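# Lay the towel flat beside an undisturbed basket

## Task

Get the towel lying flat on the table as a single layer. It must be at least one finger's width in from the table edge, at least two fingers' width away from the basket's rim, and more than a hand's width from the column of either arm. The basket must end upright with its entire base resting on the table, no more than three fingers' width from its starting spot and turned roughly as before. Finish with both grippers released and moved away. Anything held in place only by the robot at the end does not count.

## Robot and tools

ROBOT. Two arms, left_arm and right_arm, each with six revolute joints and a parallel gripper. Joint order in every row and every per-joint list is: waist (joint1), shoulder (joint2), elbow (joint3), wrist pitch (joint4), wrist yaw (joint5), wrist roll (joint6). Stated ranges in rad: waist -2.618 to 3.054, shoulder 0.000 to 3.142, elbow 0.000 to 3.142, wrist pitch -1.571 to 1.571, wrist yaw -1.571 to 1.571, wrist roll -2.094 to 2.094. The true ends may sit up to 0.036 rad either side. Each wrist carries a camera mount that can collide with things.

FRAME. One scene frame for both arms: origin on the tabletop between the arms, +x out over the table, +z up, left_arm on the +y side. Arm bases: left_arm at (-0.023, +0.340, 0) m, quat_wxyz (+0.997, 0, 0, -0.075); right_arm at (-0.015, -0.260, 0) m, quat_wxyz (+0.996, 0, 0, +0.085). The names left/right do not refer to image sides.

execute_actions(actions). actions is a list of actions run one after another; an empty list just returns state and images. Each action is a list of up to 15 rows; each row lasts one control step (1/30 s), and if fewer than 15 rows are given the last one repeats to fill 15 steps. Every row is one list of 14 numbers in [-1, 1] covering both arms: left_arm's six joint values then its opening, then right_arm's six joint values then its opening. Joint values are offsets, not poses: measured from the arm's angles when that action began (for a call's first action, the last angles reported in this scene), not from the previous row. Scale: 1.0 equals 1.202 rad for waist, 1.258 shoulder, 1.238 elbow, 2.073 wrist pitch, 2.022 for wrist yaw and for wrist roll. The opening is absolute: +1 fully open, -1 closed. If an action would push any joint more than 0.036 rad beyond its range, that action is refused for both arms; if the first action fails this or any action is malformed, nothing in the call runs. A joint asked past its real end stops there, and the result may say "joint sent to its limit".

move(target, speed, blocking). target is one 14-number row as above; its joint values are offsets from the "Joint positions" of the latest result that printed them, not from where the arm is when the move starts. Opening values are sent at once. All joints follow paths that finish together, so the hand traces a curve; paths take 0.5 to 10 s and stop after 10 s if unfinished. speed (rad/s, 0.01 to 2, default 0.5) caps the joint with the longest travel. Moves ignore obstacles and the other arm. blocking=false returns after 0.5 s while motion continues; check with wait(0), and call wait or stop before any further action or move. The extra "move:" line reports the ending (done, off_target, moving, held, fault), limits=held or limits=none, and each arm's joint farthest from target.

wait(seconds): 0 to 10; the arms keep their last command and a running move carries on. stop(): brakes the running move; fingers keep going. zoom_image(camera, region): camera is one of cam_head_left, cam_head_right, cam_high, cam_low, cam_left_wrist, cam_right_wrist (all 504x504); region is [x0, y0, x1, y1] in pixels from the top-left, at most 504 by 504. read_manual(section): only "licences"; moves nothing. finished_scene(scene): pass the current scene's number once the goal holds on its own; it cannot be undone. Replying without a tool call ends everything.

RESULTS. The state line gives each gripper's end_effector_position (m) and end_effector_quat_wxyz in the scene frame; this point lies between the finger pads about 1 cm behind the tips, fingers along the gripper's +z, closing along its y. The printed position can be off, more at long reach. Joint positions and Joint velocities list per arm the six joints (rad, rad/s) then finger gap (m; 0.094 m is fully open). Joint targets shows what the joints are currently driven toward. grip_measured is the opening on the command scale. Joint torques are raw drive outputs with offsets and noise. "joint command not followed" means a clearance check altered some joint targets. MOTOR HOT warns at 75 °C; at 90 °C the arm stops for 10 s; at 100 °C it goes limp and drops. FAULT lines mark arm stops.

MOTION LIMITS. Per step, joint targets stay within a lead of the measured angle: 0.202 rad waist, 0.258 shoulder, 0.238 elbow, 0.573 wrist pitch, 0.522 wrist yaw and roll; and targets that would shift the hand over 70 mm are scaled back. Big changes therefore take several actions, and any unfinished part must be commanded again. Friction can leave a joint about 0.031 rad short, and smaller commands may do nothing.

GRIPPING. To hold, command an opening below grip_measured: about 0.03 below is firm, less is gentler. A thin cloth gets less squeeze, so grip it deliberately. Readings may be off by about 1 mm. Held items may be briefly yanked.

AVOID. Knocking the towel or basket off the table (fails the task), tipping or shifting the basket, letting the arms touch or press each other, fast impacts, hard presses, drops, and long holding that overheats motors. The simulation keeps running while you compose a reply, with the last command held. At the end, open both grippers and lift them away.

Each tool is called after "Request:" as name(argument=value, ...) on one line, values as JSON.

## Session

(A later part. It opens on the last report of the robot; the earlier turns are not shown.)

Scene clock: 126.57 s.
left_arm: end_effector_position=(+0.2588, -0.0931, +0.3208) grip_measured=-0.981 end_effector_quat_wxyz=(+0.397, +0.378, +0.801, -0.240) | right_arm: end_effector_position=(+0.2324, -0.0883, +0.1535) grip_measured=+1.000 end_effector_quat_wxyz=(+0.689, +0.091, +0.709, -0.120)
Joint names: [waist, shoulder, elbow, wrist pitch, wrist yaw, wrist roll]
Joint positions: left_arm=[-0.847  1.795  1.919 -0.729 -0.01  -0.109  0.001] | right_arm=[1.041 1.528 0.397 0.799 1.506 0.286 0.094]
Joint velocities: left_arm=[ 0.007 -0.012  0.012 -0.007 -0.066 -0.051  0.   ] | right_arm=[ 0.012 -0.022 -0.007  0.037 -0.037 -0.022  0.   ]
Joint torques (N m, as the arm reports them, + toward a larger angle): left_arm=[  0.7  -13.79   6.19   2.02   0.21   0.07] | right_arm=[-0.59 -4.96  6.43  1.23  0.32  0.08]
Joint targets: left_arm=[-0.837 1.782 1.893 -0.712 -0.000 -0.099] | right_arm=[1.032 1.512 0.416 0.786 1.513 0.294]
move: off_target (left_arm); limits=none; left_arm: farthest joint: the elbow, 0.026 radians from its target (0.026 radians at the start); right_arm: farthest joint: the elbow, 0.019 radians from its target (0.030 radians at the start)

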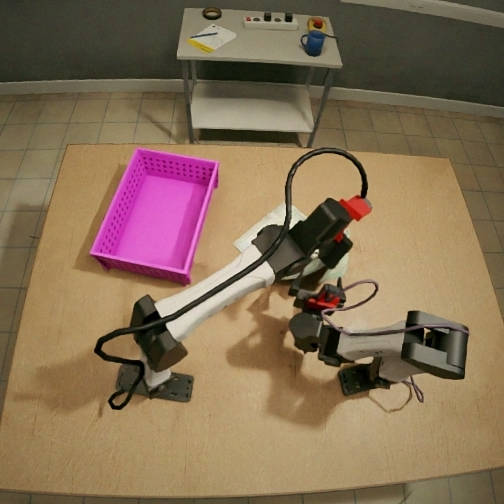

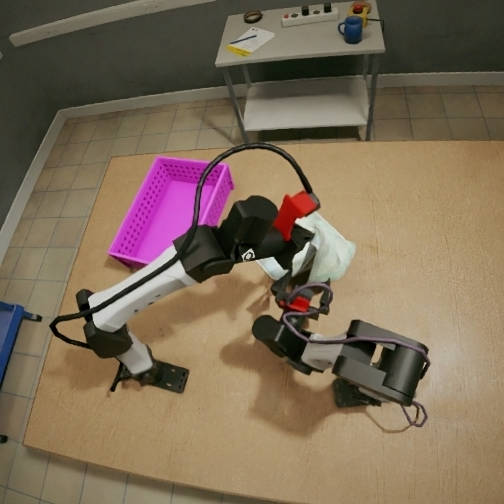

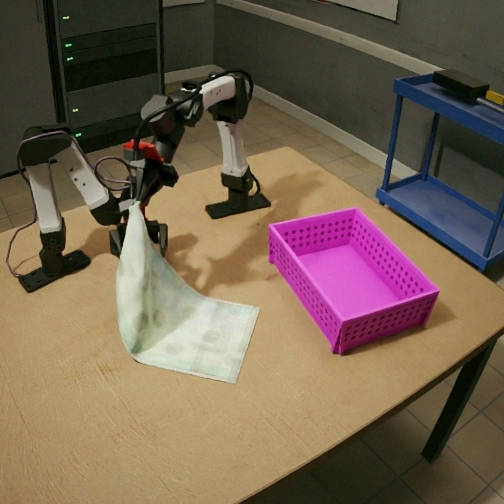

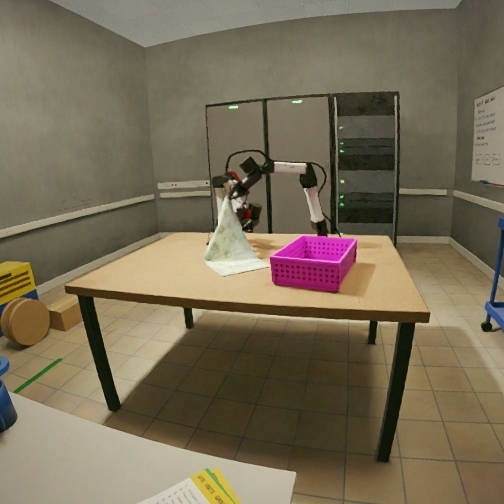

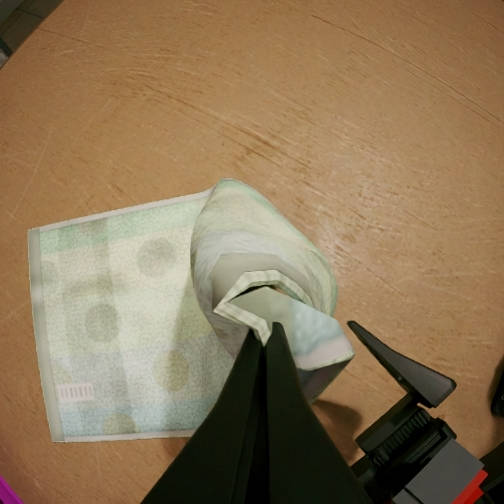

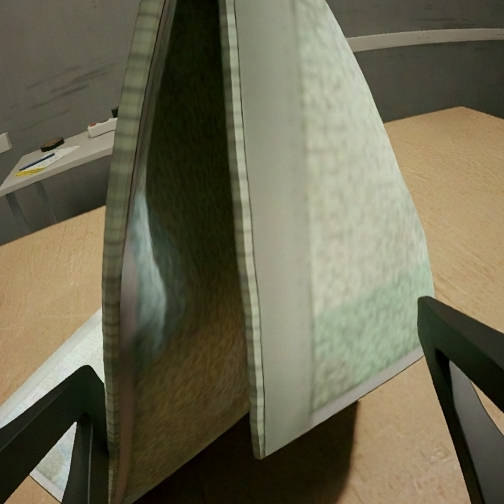

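Request:
move(target=[0.0083,-0.0103,-0.021,0.0082,0.005,0.005,-1, 0.1,-0.0127,0.0153,-0.0063,0.0035,0.004,1], speed=0.3)

Request:
execute_actions(actions=[[[0.0083,-0.0103,-0.021,0.0082,0.005,0.005,-1, 0.007,-0.0127,0.0153,-0.0063,0.0035,0.004,0.06]]])

Request:
move(target=[0.0083,-0.0103,-0.021,0.0082,0.005,0.005,-1, -0.108,-0.0127,0.0153,-0.0063,0.0035,0.004,0.06], speed=0.25)

Scene clock: 128.43 s.
left_arm: end_effector_position=(+0.2588, -0.0931, +0.3208) grip_measured=-0.981 end_effector_quat_wxyz=(+0.397, +0.378, +0.801, -0.240) | right_arm: end_effector_position=(+0.2119, -0.0619, +0.1535) grip_measured=+1.000 end_effector_quat_wxyz=(+0.695, +0.051, +0.713, -0.082)
Joint names: [waist, shoulder, elbow, wrist pitch, wrist yaw, wrist roll]
Joint positions: left_arm=[-0.847  1.795  1.919 -0.729 -0.01  -0.109  0.001] | right_arm=[1.152 1.528 0.397 0.798 1.506 0.286 0.094]
Joint velocities: left_arm=[ 0.002 -0.012 -0.012  0.037  0.037 -0.007  0.001] | right_arm=[-0.002  0.012 -0.007 -0.007  0.007  0.007  0.   ]
Joint torques (N m, as the arm reports them, + toward a larger angle): left_arm=[  0.57 -13.87   6.21   2.04   0.22   0.07] | right_arm=[ 0.89 -4.99  6.44  1.24  0.31  0.08]
Joint targets: left_arm=[-0.837 1.782 1.893 -0.712 -0.000 -0.099] | right_arm=[1.161 1.512 0.416 0.786 1.513 0.294]
move: off_target (left_arm); limits=none; left_arm: farthest joint: the elbow, 0.026 radians from its target (0.026 radians at the start); right_arm: farthest joint: the elbow, 0.018 radians from its target (0.018 radians at the start)

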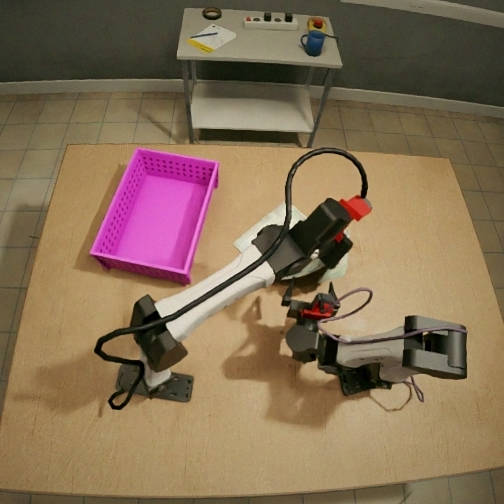

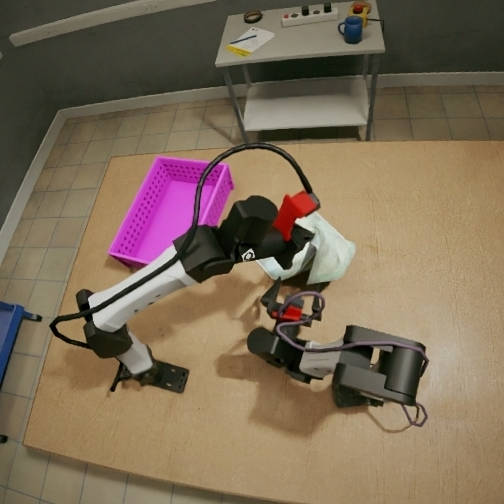

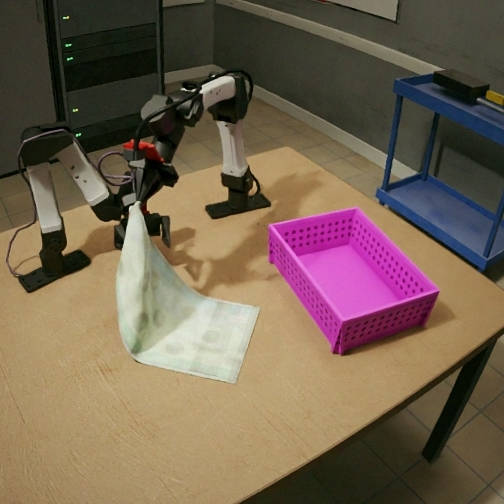

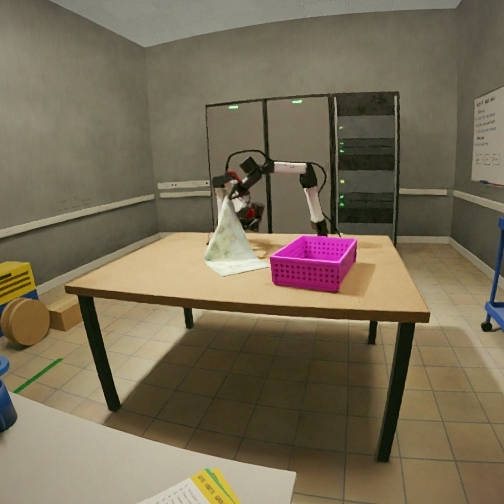

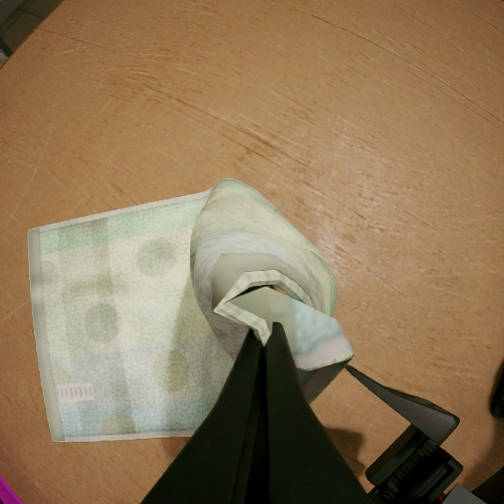

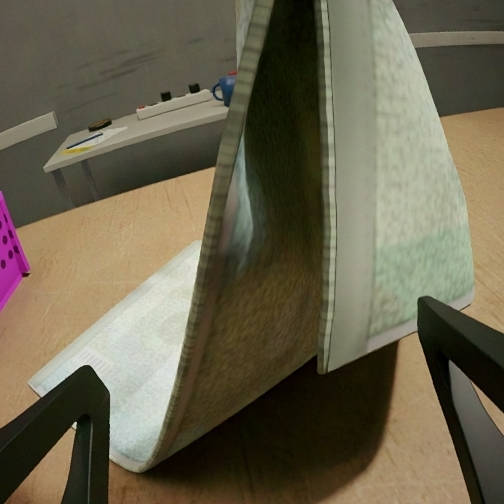

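Scene clock: 128.93 s.
left_arm: end_effector_position=(+0.2588, -0.0931, +0.3208) grip_measured=-0.981 end_effector_quat_wxyz=(+0.397, +0.378, +0.801, -0.240) | right_arm: end_effector_position=(+0.2119, -0.0619, +0.1534) grip_measured=+0.063 end_effector_quat_wxyz=(+0.695, +0.051, +0.713, -0.082)
Joint names: [waist, shoulder, elbow, wrist pitch, wrist yaw, wrist roll]
Joint positions: left_arm=[-0.847  1.795  1.919 -0.729 -0.01  -0.109  0.001] | right_arm=[1.152 1.528 0.397 0.798 1.506 0.286 0.05 ]
Joint velocities: left_arm=[-0.012  0.002 -0.002  0.022  0.051 -0.007 -0.   ] | right_arm=[-0.002  0.017 -0.017  0.007 -0.051  0.007 -0.   ]
Joint torques (N m, as the arm reports them, + toward a larger angle): left_arm=[  0.7  -13.85   6.19   2.02   0.22   0.07] | right_arm=[ 0.83 -5.    6.46  1.24  0.31  0.07]
Joint targets: left_arm=[-0.837 1.782 1.893 -0.712 -0.000 -0.099] | right_arm=[1.160 1.512 0.416 0.785 1.513 0.294]

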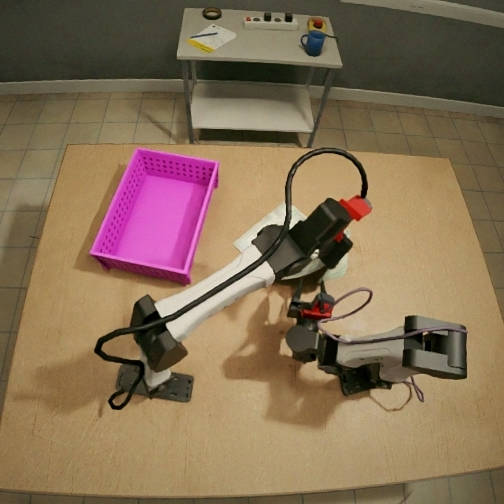

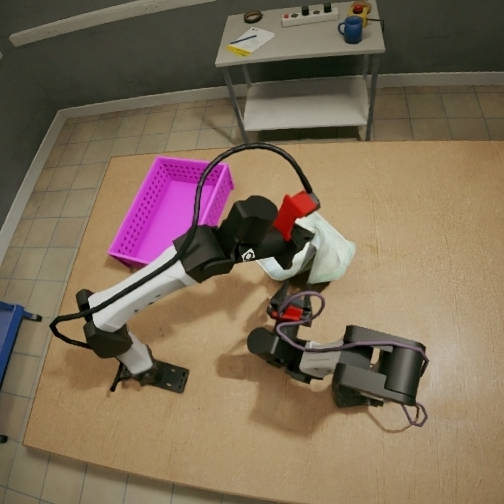

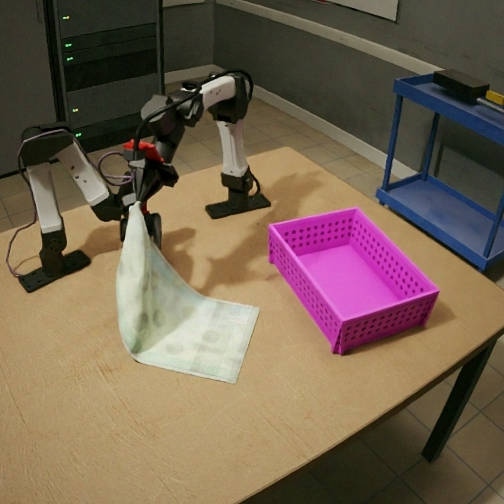

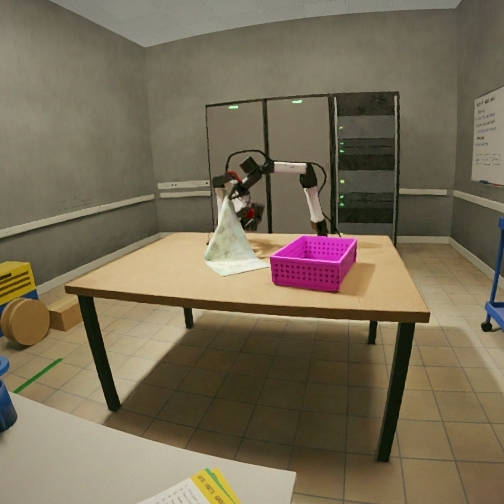

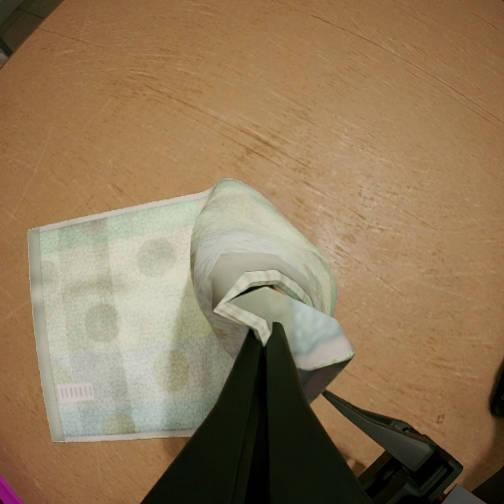

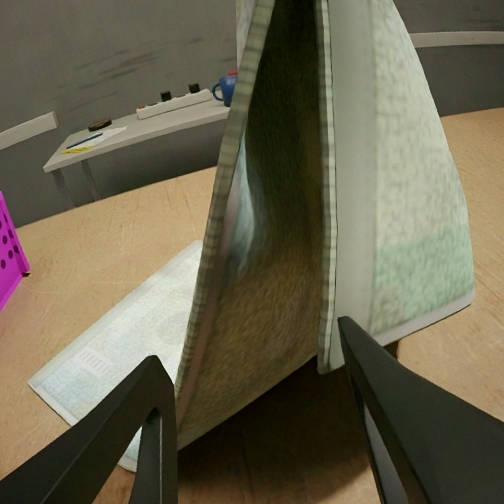

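Scene clock: 129.80 s.
left_arm: end_effector_position=(+0.2588, -0.0931, +0.3208) grip_measured=-0.981 end_effector_quat_wxyz=(+0.397, +0.378, +0.801, -0.240) | right_arm: end_effector_position=(+0.2340, -0.0907, +0.1534) grip_measured=+0.063 end_effector_quat_wxyz=(+0.689, +0.093, +0.708, -0.124)
Joint names: [waist, shoulder, elbow, wrist pitch, wrist yaw, wrist roll]
Joint positions: left_arm=[-0.847  1.795  1.919 -0.729 -0.01  -0.109  0.001] | right_arm=[1.031 1.528 0.397 0.798 1.506 0.286 0.05 ]
Joint velocities: left_arm=[-0.007  0.002  0.002  0.007 -0.007 -0.007 -0.   ] | right_arm=[-0.002 -0.002 -0.002  0.007  0.022 -0.051  0.001]
Joint torques (N m, as the arm reports them, + toward a larger angle): left_arm=[  0.64 -13.9    6.15   2.01   0.23   0.03] | right_arm=[-0.59 -4.98  6.43  1.24  0.32  0.07]
Joint targets: left_arm=[-0.837 1.782 1.893 -0.712 -0.000 -0.099] | right_arm=[1.022 1.512 0.416 0.785 1.513 0.294]
move: off_target (left_arm); limits=none; left_arm: farthest joint: the elbow, 0.026 radians from its target (0.026 radians at the start); right_arm: farthest joint: the elbow, 0.018 radians from its target (0.018 radians at the start)

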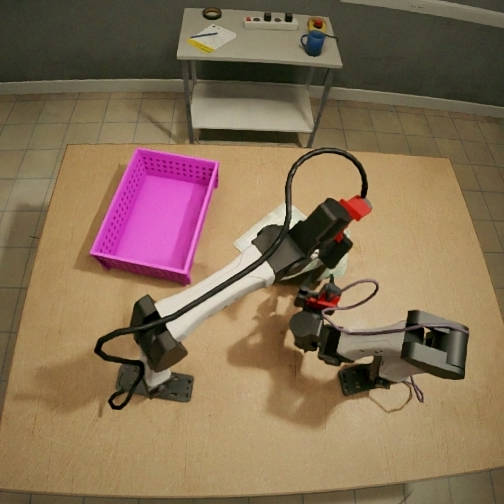

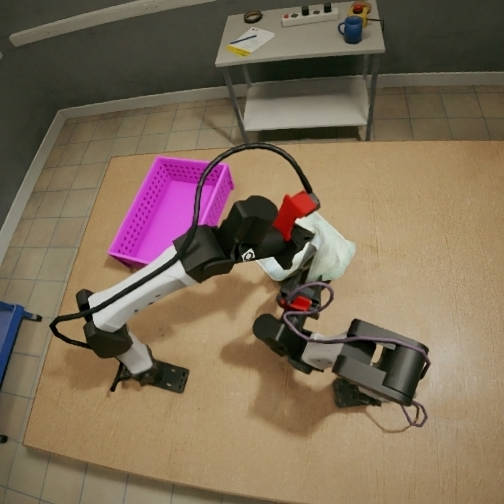

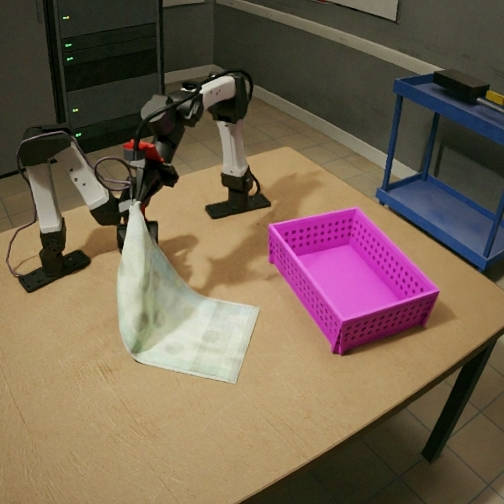

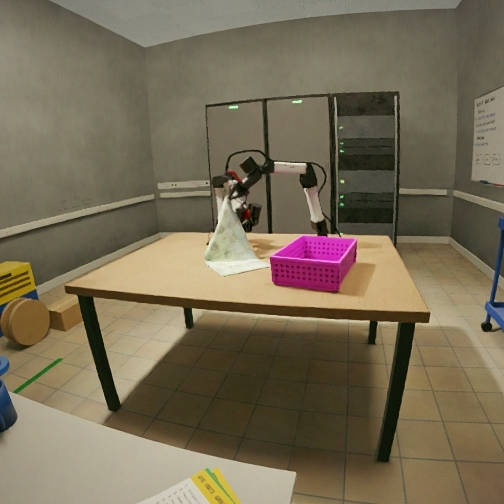

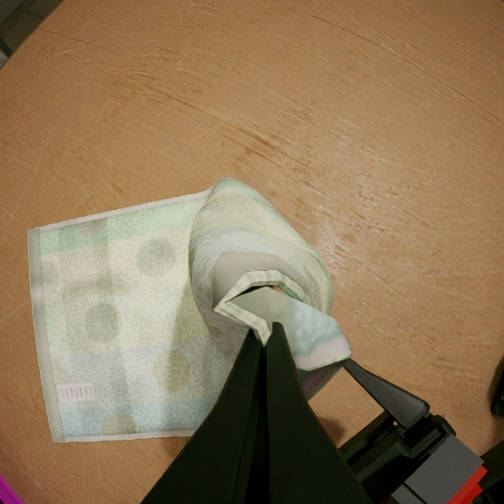

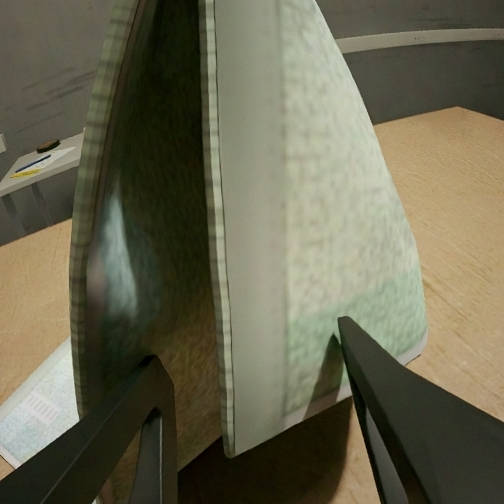

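Request:
move(target=[0.0083,-0.0103,-0.021,0.0082,0.005,0.005,-1, -0.075,-0.0127,0.0153,-0.0063,0.0035,0.004,0.45], speed=0.2)

Scene clock: 131.03 s.
left_arm: end_effector_position=(+0.2588, -0.0931, +0.3208) grip_measured=-0.981 end_effector_quat_wxyz=(+0.397, +0.378, +0.801, -0.240) | right_arm: end_effector_position=(+0.2468, -0.1114, +0.1534) grip_measured=+0.447 end_effector_quat_wxyz=(+0.683, +0.122, +0.704, -0.152)
Joint names: [waist, shoulder, elbow, wrist pitch, wrist yaw, wrist roll]
Joint positions: left_arm=[-0.847  1.795  1.919 -0.729 -0.01  -0.109  0.001] | right_arm=[0.951 1.528 0.397 0.797 1.507 0.286 0.068]
Joint velocities: left_arm=[ 0.007 -0.002  0.002  0.007  0.051 -0.022 -0.   ] | right_arm=[ 0.002 -0.012 -0.012  0.007 -0.066 -0.007 -0.   ]
Joint torques (N m, as the arm reports them, + toward a larger angle): left_arm=[  0.6  -13.82   6.18   2.     0.21   0.04] | right_arm=[-0.6  -4.99  6.42  1.24  0.31  0.07]
Joint targets: left_arm=[-0.837 1.782 1.893 -0.712 -0.000 -0.099] | right_arm=[0.941 1.512 0.416 0.785 1.514 0.294]
move: off_target (left_arm); limits=none; left_arm: farthest joint: the elbow, 0.026 radians from its target (0.026 radians at the start); right_arm: farthest joint: the elbow, 0.018 radians from its target (0.018 radians at the start)

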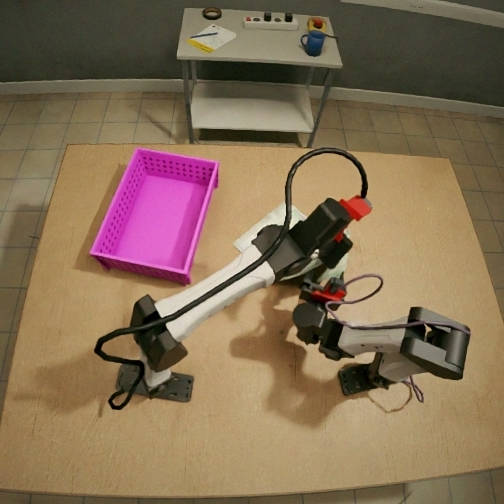

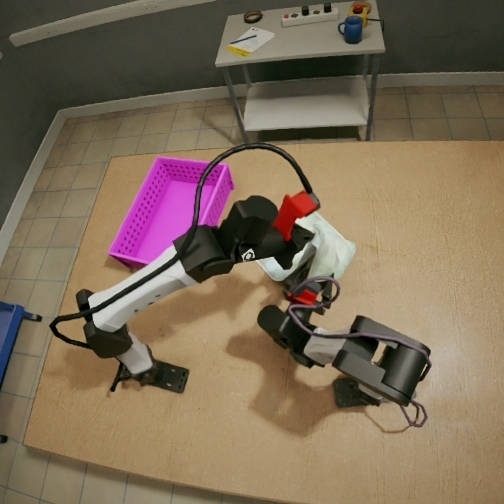

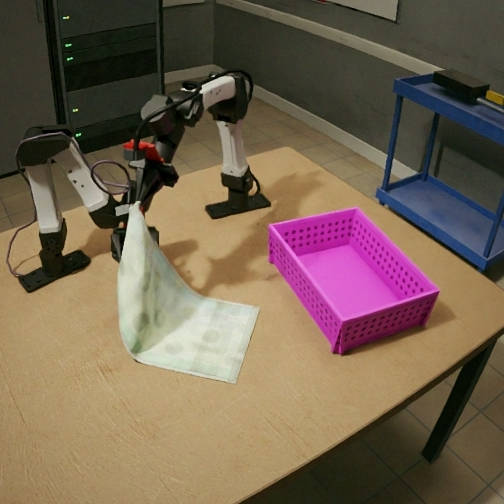

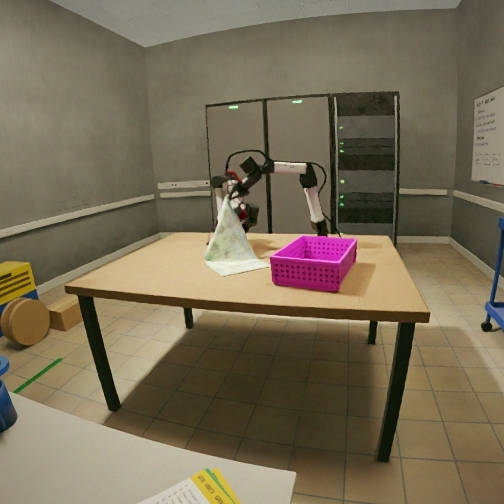

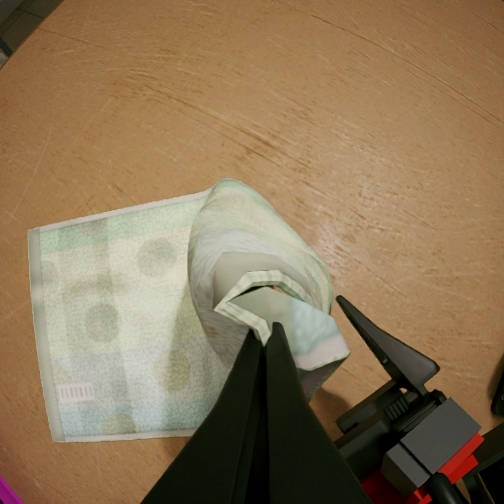

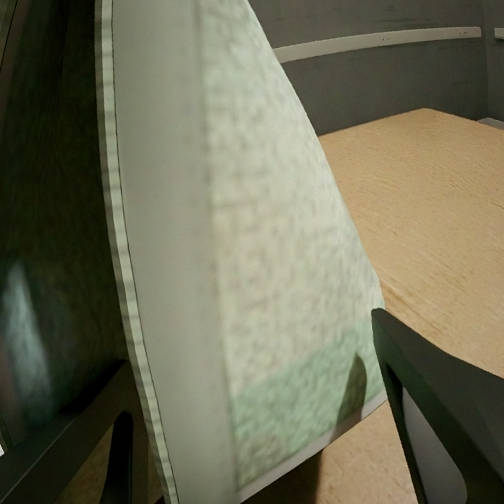

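Left finger is behind the hem. Closing gradually.

Request:
execute_actions(actions=[[[0.0083,-0.0103,-0.021,0.0082,0.005,0.005,-1, -0.008,-0.0127,0.0153,-0.006,0.0035,0.004,0.35],[0.0083,-0.0103,-0.021,0.0082,0.005,0.005,-1, -0.008,-0.0127,0.0153,-0.006,0.0035,0.004,0.3],[0.0083,-0.0103,-0.021,0.0082,0.005,0.005,-1, -0.008,-0.0127,0.0153,-0.006,0.0035,0.004,0.25],[0.0083,-0.0103,-0.021,0.0082,0.005,0.005,-1, -0.008,-0.0127,0.0153,-0.006,0.0035,0.004,0.2],[0.0083,-0.0103,-0.021,0.0082,0.005,0.005,-1, -0.008,-0.0127,0.0153,-0.006,0.0035,0.004,0.15],[0.0083,-0.0103,-0.021,0.0082,0.005,0.005,-1, -0.008,-0.0127,0.0153,-0.006,0.0035,0.004,0.1],[0.0083,-0.0103,-0.021,0.0082,0.005,0.005,-1, -0.008,-0.0127,0.0153,-0.006,0.0035,0.004,0.05],[0.0083,-0.0103,-0.021,0.0082,0.005,0.005,-1, -0.008,-0.0127,0.0153,-0.006,0.0035,0.004,0.0],[0.0083,-0.0103,-0.021,0.0082,0.005,0.005,-1, -0.008,-0.0127,0.0153,-0.006,0.0035,0.004,-0.05],[0.0083,-0.0103,-0.021,0.0082,0.005,0.005,-1, -0.008,-0.0127,0.0153,-0.006,0.0035,0.004,-0.1],[0.0083,-0.0103,-0.021,0.0082,0.005,0.005,-1, -0.008,-0.0127,0.0153,-0.006,0.0035,0.004,-0.15],[0.0083,-0.0103,-0.021,0.0082,0.005,0.005,-1, -0.008,-0.0127,0.0153,-0.006,0.0035,0.004,-0.2],[0.0083,-0.0103,-0.021,0.0082,0.005,0.005,-1, -0.008,-0.0127,0.0153,-0.006,0.0035,0.004,-0.25],[0.0083,-0.0103,-0.021,0.0082,0.005,0.005,-1, -0.008,-0.0127,0.0153,-0.006,0.0035,0.004,-0.3],[0.0083,-0.0103,-0.021,0.0082,0.005,0.005,-1, -0.008,-0.0127,0.0153,-0.006,0.0035,0.004,-0.35]],[[0.0083,-0.0103,-0.021,0.0082,0.005,0.005,-1, -0.008,-0.0127,0.0153,-0.006,0.0035,0.004,-0.4],[0.0083,-0.0103,-0.021,0.0082,0.005,0.005,-1, -0.008,-0.0127,0.0153,-0.006,0.0035,0.004,-0.45],[0.0083,-0.0103,-0.021,0.0082,0.005,0.005,-1, -0.008,-0.0127,0.0153,-0.006,0.0035,0.004,-0.5],[0.0083,-0.0103,-0.021,0.0082,0.005,0.005,-1, -0.008,-0.0127,0.0153,-0.006,0.0035,0.004,-0.55],[0.0083,-0.0103,-0.021,0.0082,0.005,0.005,-1, -0.008,-0.0127,0.0153,-0.006,0.0035,0.004,-0.6],[0.0083,-0.0103,-0.021,0.0082,0.005,0.005,-1, -0.008,-0.0127,0.0153,-0.006,0.0035,0.004,-0.65],[0.0083,-0.0103,-0.021,0.0082,0.005,0.005,-1, -0.008,-0.0127,0.0153,-0.006,0.0035,0.004,-0.7],[0.0083,-0.0103,-0.021,0.0082,0.005,0.005,-1, -0.008,-0.0127,0.0153,-0.006,0.0035,0.004,-0.75],[0.0083,-0.0103,-0.021,0.0082,0.005,0.005,-1, -0.008,-0.0127,0.0153,-0.006,0.0035,0.004,-0.8],[0.0083,-0.0103,-0.021,0.0082,0.005,0.005,-1, -0.008,-0.0127,0.0153,-0.006,0.0035,0.004,-0.85],[0.0083,-0.0103,-0.021,0.0082,0.005,0.005,-1, -0.008,-0.0127,0.0153,-0.006,0.0035,0.004,-0.9],[0.0083,-0.0103,-0.021,0.0082,0.005,0.005,-1, -0.008,-0.0127,0.0153,-0.006,0.0035,0.004,-0.95],[0.0083,-0.0103,-0.021,0.0082,0.005,0.005,-1, -0.008,-0.0127,0.0153,-0.006,0.0035,0.004,-1]]])

Scene clock: 135.60 s.
left_arm: end_effector_position=(+0.2588, -0.0931, +0.3208) grip_measured=-0.981 end_effector_quat_wxyz=(+0.397, +0.378, +0.801, -0.240) | right_arm: end_effector_position=(+0.2468, -0.1114, +0.1534) grip_measured=-0.959 end_effector_quat_wxyz=(+0.683, +0.122, +0.704, -0.152)
Joint names: [waist, shoulder, elbow, wrist pitch, wrist yaw, wrist roll]
Joint positions: left_arm=[-0.847  1.795  1.919 -0.729 -0.01  -0.109  0.001] | right_arm=[0.951 1.528 0.397 0.797 1.507 0.286 0.002]
Joint velocities: left_arm=[-0.007 -0.012  0.002 -0.051 -0.022 -0.11  -0.001] | right_arm=[-0.017 -0.002 -0.002 -0.007 -0.022  0.037  0.   ]
Joint torques (N m, as the arm reports them, + toward a larger angle): left_arm=[  0.56 -13.86   6.2    2.01   0.22   0.05] | right_arm=[-0.61 -5.    6.43  1.24  0.31  0.08]
Joint targets: left_arm=[-0.837 1.782 1.893 -0.712 -0.000 -0.099] | right_arm=[0.941 1.512 0.416 0.785 1.514 0.294]

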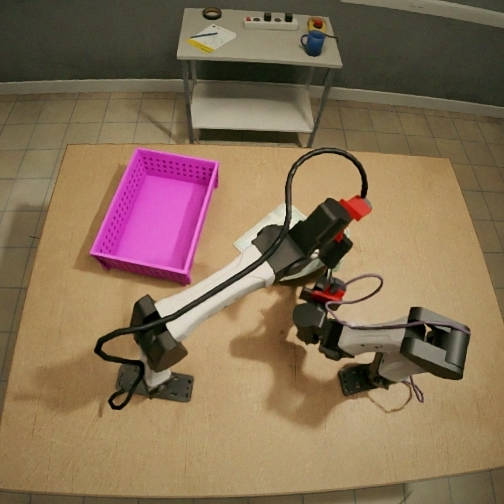

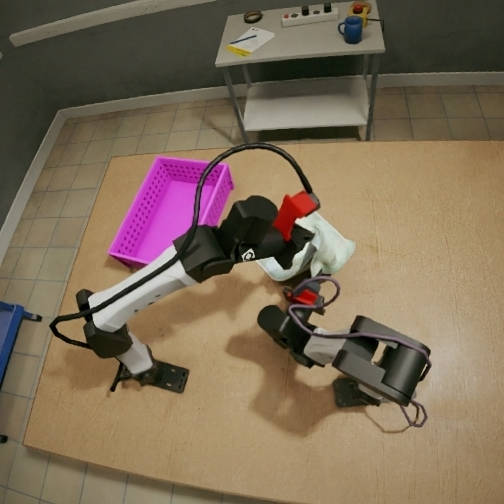

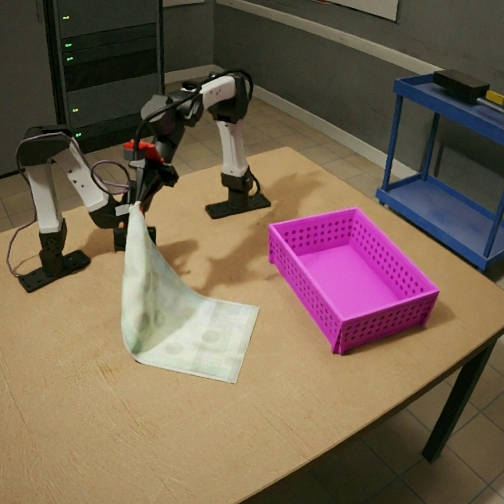

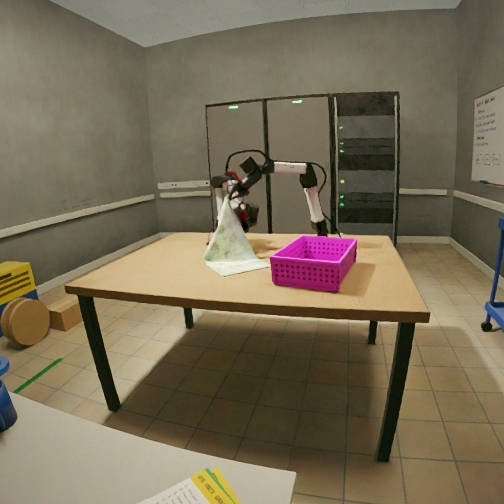

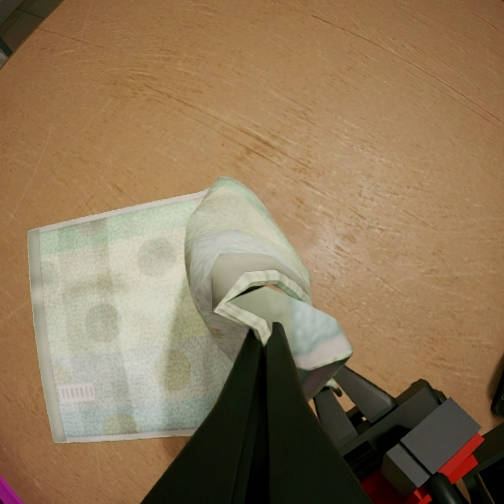

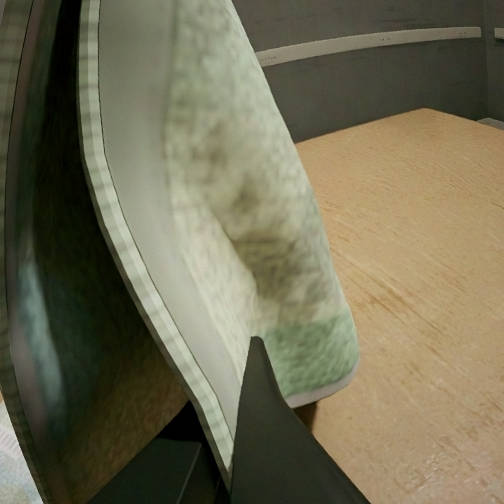

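Request:
move(target=[-0.135,-0.375,-0.645,0.090,-0.148,0.035,-1, 0.174,-0.630,-0.212,-0.395,-0.206,-0.072,-1], speed=0.4)

Scene clock: 154.83 s.
left_arm: end_effector_position=(+0.1808, +0.0085, +0.2179) grip_measured=-0.981 end_effector_quat_wxyz=(+0.401, +0.424, +0.805, -0.109) | right_arm: end_effector_position=(+0.1794, -0.1154, +0.1175) grip_measured=-0.959 end_effector_quat_wxyz=(+0.602, -0.218, +0.764, -0.079)
Joint names: [waist, shoulder, elbow, wrist pitch, wrist yaw, wrist roll]
Joint positions: left_arm=[-0.999  1.342  1.143 -0.556 -0.299 -0.049  0.001] | right_arm=[ 1.15   0.752  0.152 -0.011  1.095  0.149  0.002]
Joint velocities: left_arm=[ 0.002  0.007 -0.012 -0.022 -0.037 -0.022 -0.001] | right_arm=[-0.022  0.007  0.002  0.022  0.007  0.007 -0.   ]
Joint torques (N m, as the arm reports them, + toward a larger angle): left_arm=[-0.98 -9.21  6.67  1.78 -0.11  0.03] | right_arm=[ 0.98 -0.81  5.65  1.41  0.32 -0.09]
Joint targets: left_arm=[-1.009 1.323 1.120 -0.543 -0.310 -0.038] | right_arm=[1.160 0.736 0.135 -0.022 1.090 0.140]
move: off_target (left_arm); limits=none; left_arm: farthest joint: the elbow, 0.023 radians from its target (0.799 radians at the start); right_arm: farthest joint: the elbow, 0.018 radians from its target (0.263 radians at the start)

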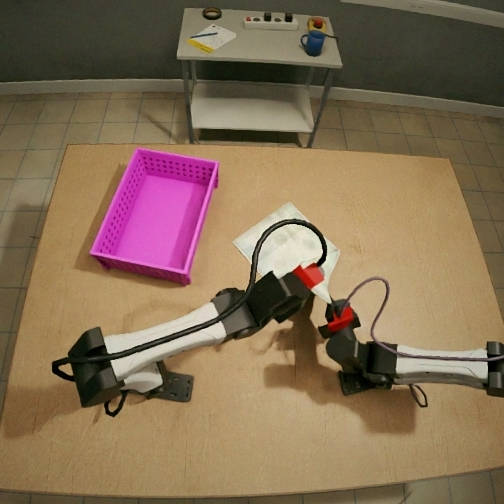

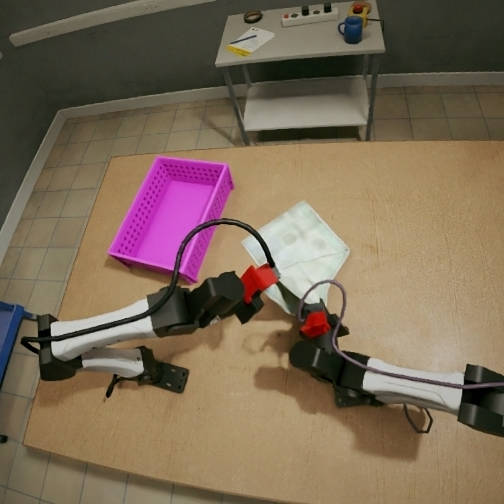

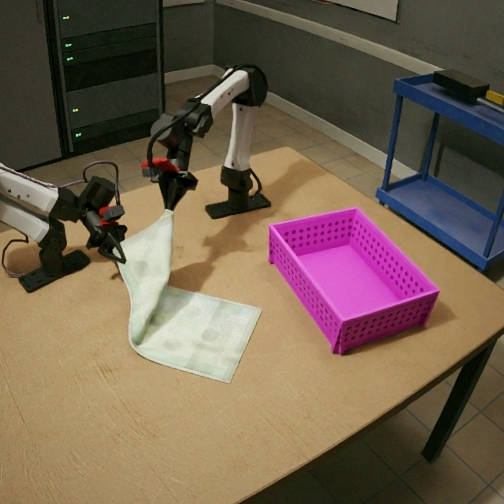

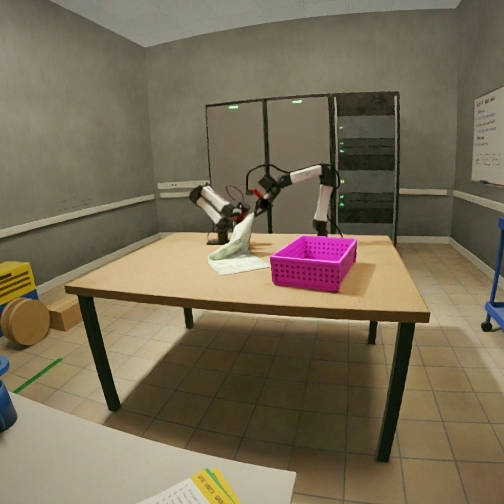

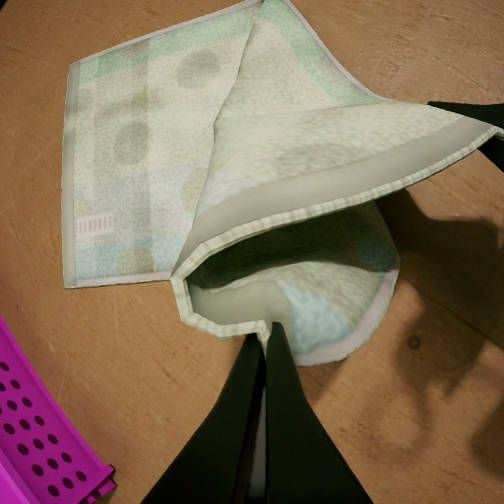

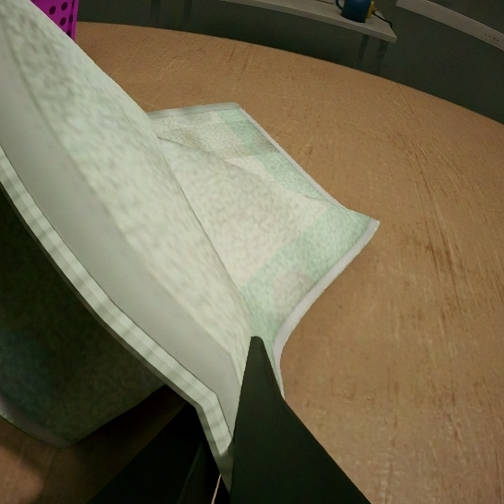

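Request:
move(target=[-0.434,-0.138,-0.669,0.250,-0.154,0.029,-1, 0.080,-0.068,0.076,-0.264,-0.247,-0.078,-1], speed=0.4)

Scene clock: 160.33 s.
left_arm: end_effector_position=(+0.0502, +0.0698, +0.0448) grip_measured=-0.981 end_effector_quat_wxyz=(+0.419, +0.600, +0.681, -0.044) | right_arm: end_effector_position=(+0.1098, -0.1003, +0.0444) grip_measured=-0.959 end_effector_quat_wxyz=(+0.389, -0.529, +0.753, -0.044)
Joint names: [waist, shoulder, elbow, wrist pitch, wrist yaw, wrist roll]
Joint positions: left_arm=[-1.51   1.188  0.337 -0.048 -0.601 -0.001  0.001] | right_arm=[ 1.236  0.683  0.227 -0.545  0.602 -0.     0.002]
Joint velocities: left_arm=[-0.012 -0.012 -0.002 -0.037 -0.007 -0.007  0.   ] | right_arm=[ 0.007 -0.007 -0.017  0.081 -0.081  0.007 -0.001]
Joint torques (N m, as the arm reports them, + toward a larger angle): left_arm=[-1.04 -5.85  5.41  1.55 -0.28  0.03] | right_arm=[ 1.   -0.45  8.44  1.18  0.27 -0.08]
Joint targets: left_arm=[-1.521 1.168 0.315 -0.037 -0.610 0.010] | right_arm=[1.246 0.667 0.246 -0.558 0.596 -0.009]
move: off_target (left_arm); limits=none; left_arm: farthest joint: the elbow, 0.022 radians from its target (0.828 radians at the start); right_arm: farthest joint: the elbow, 0.020 radians from its target (0.094 radians at the start)

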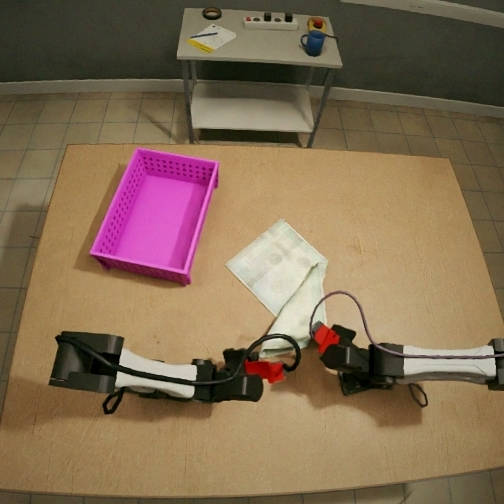

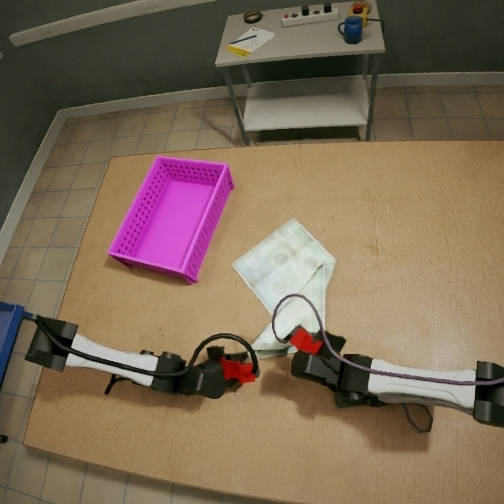

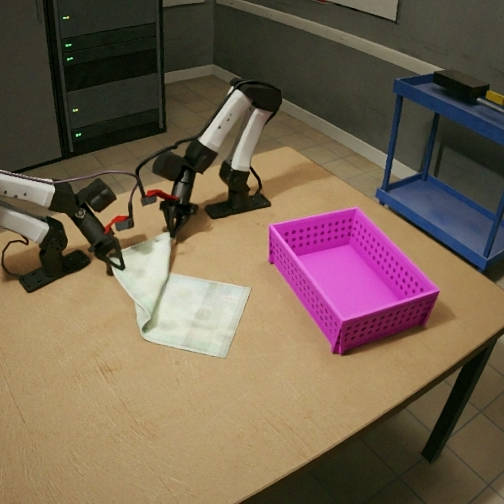

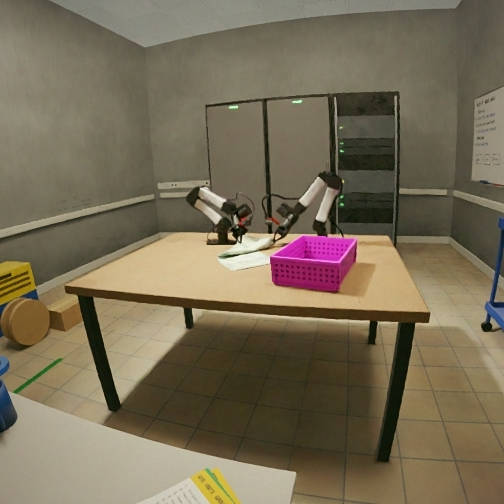

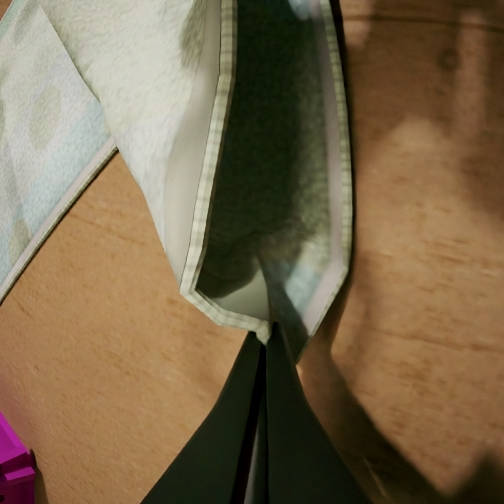

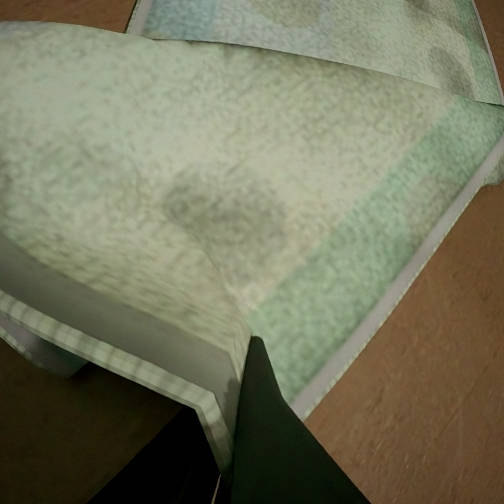

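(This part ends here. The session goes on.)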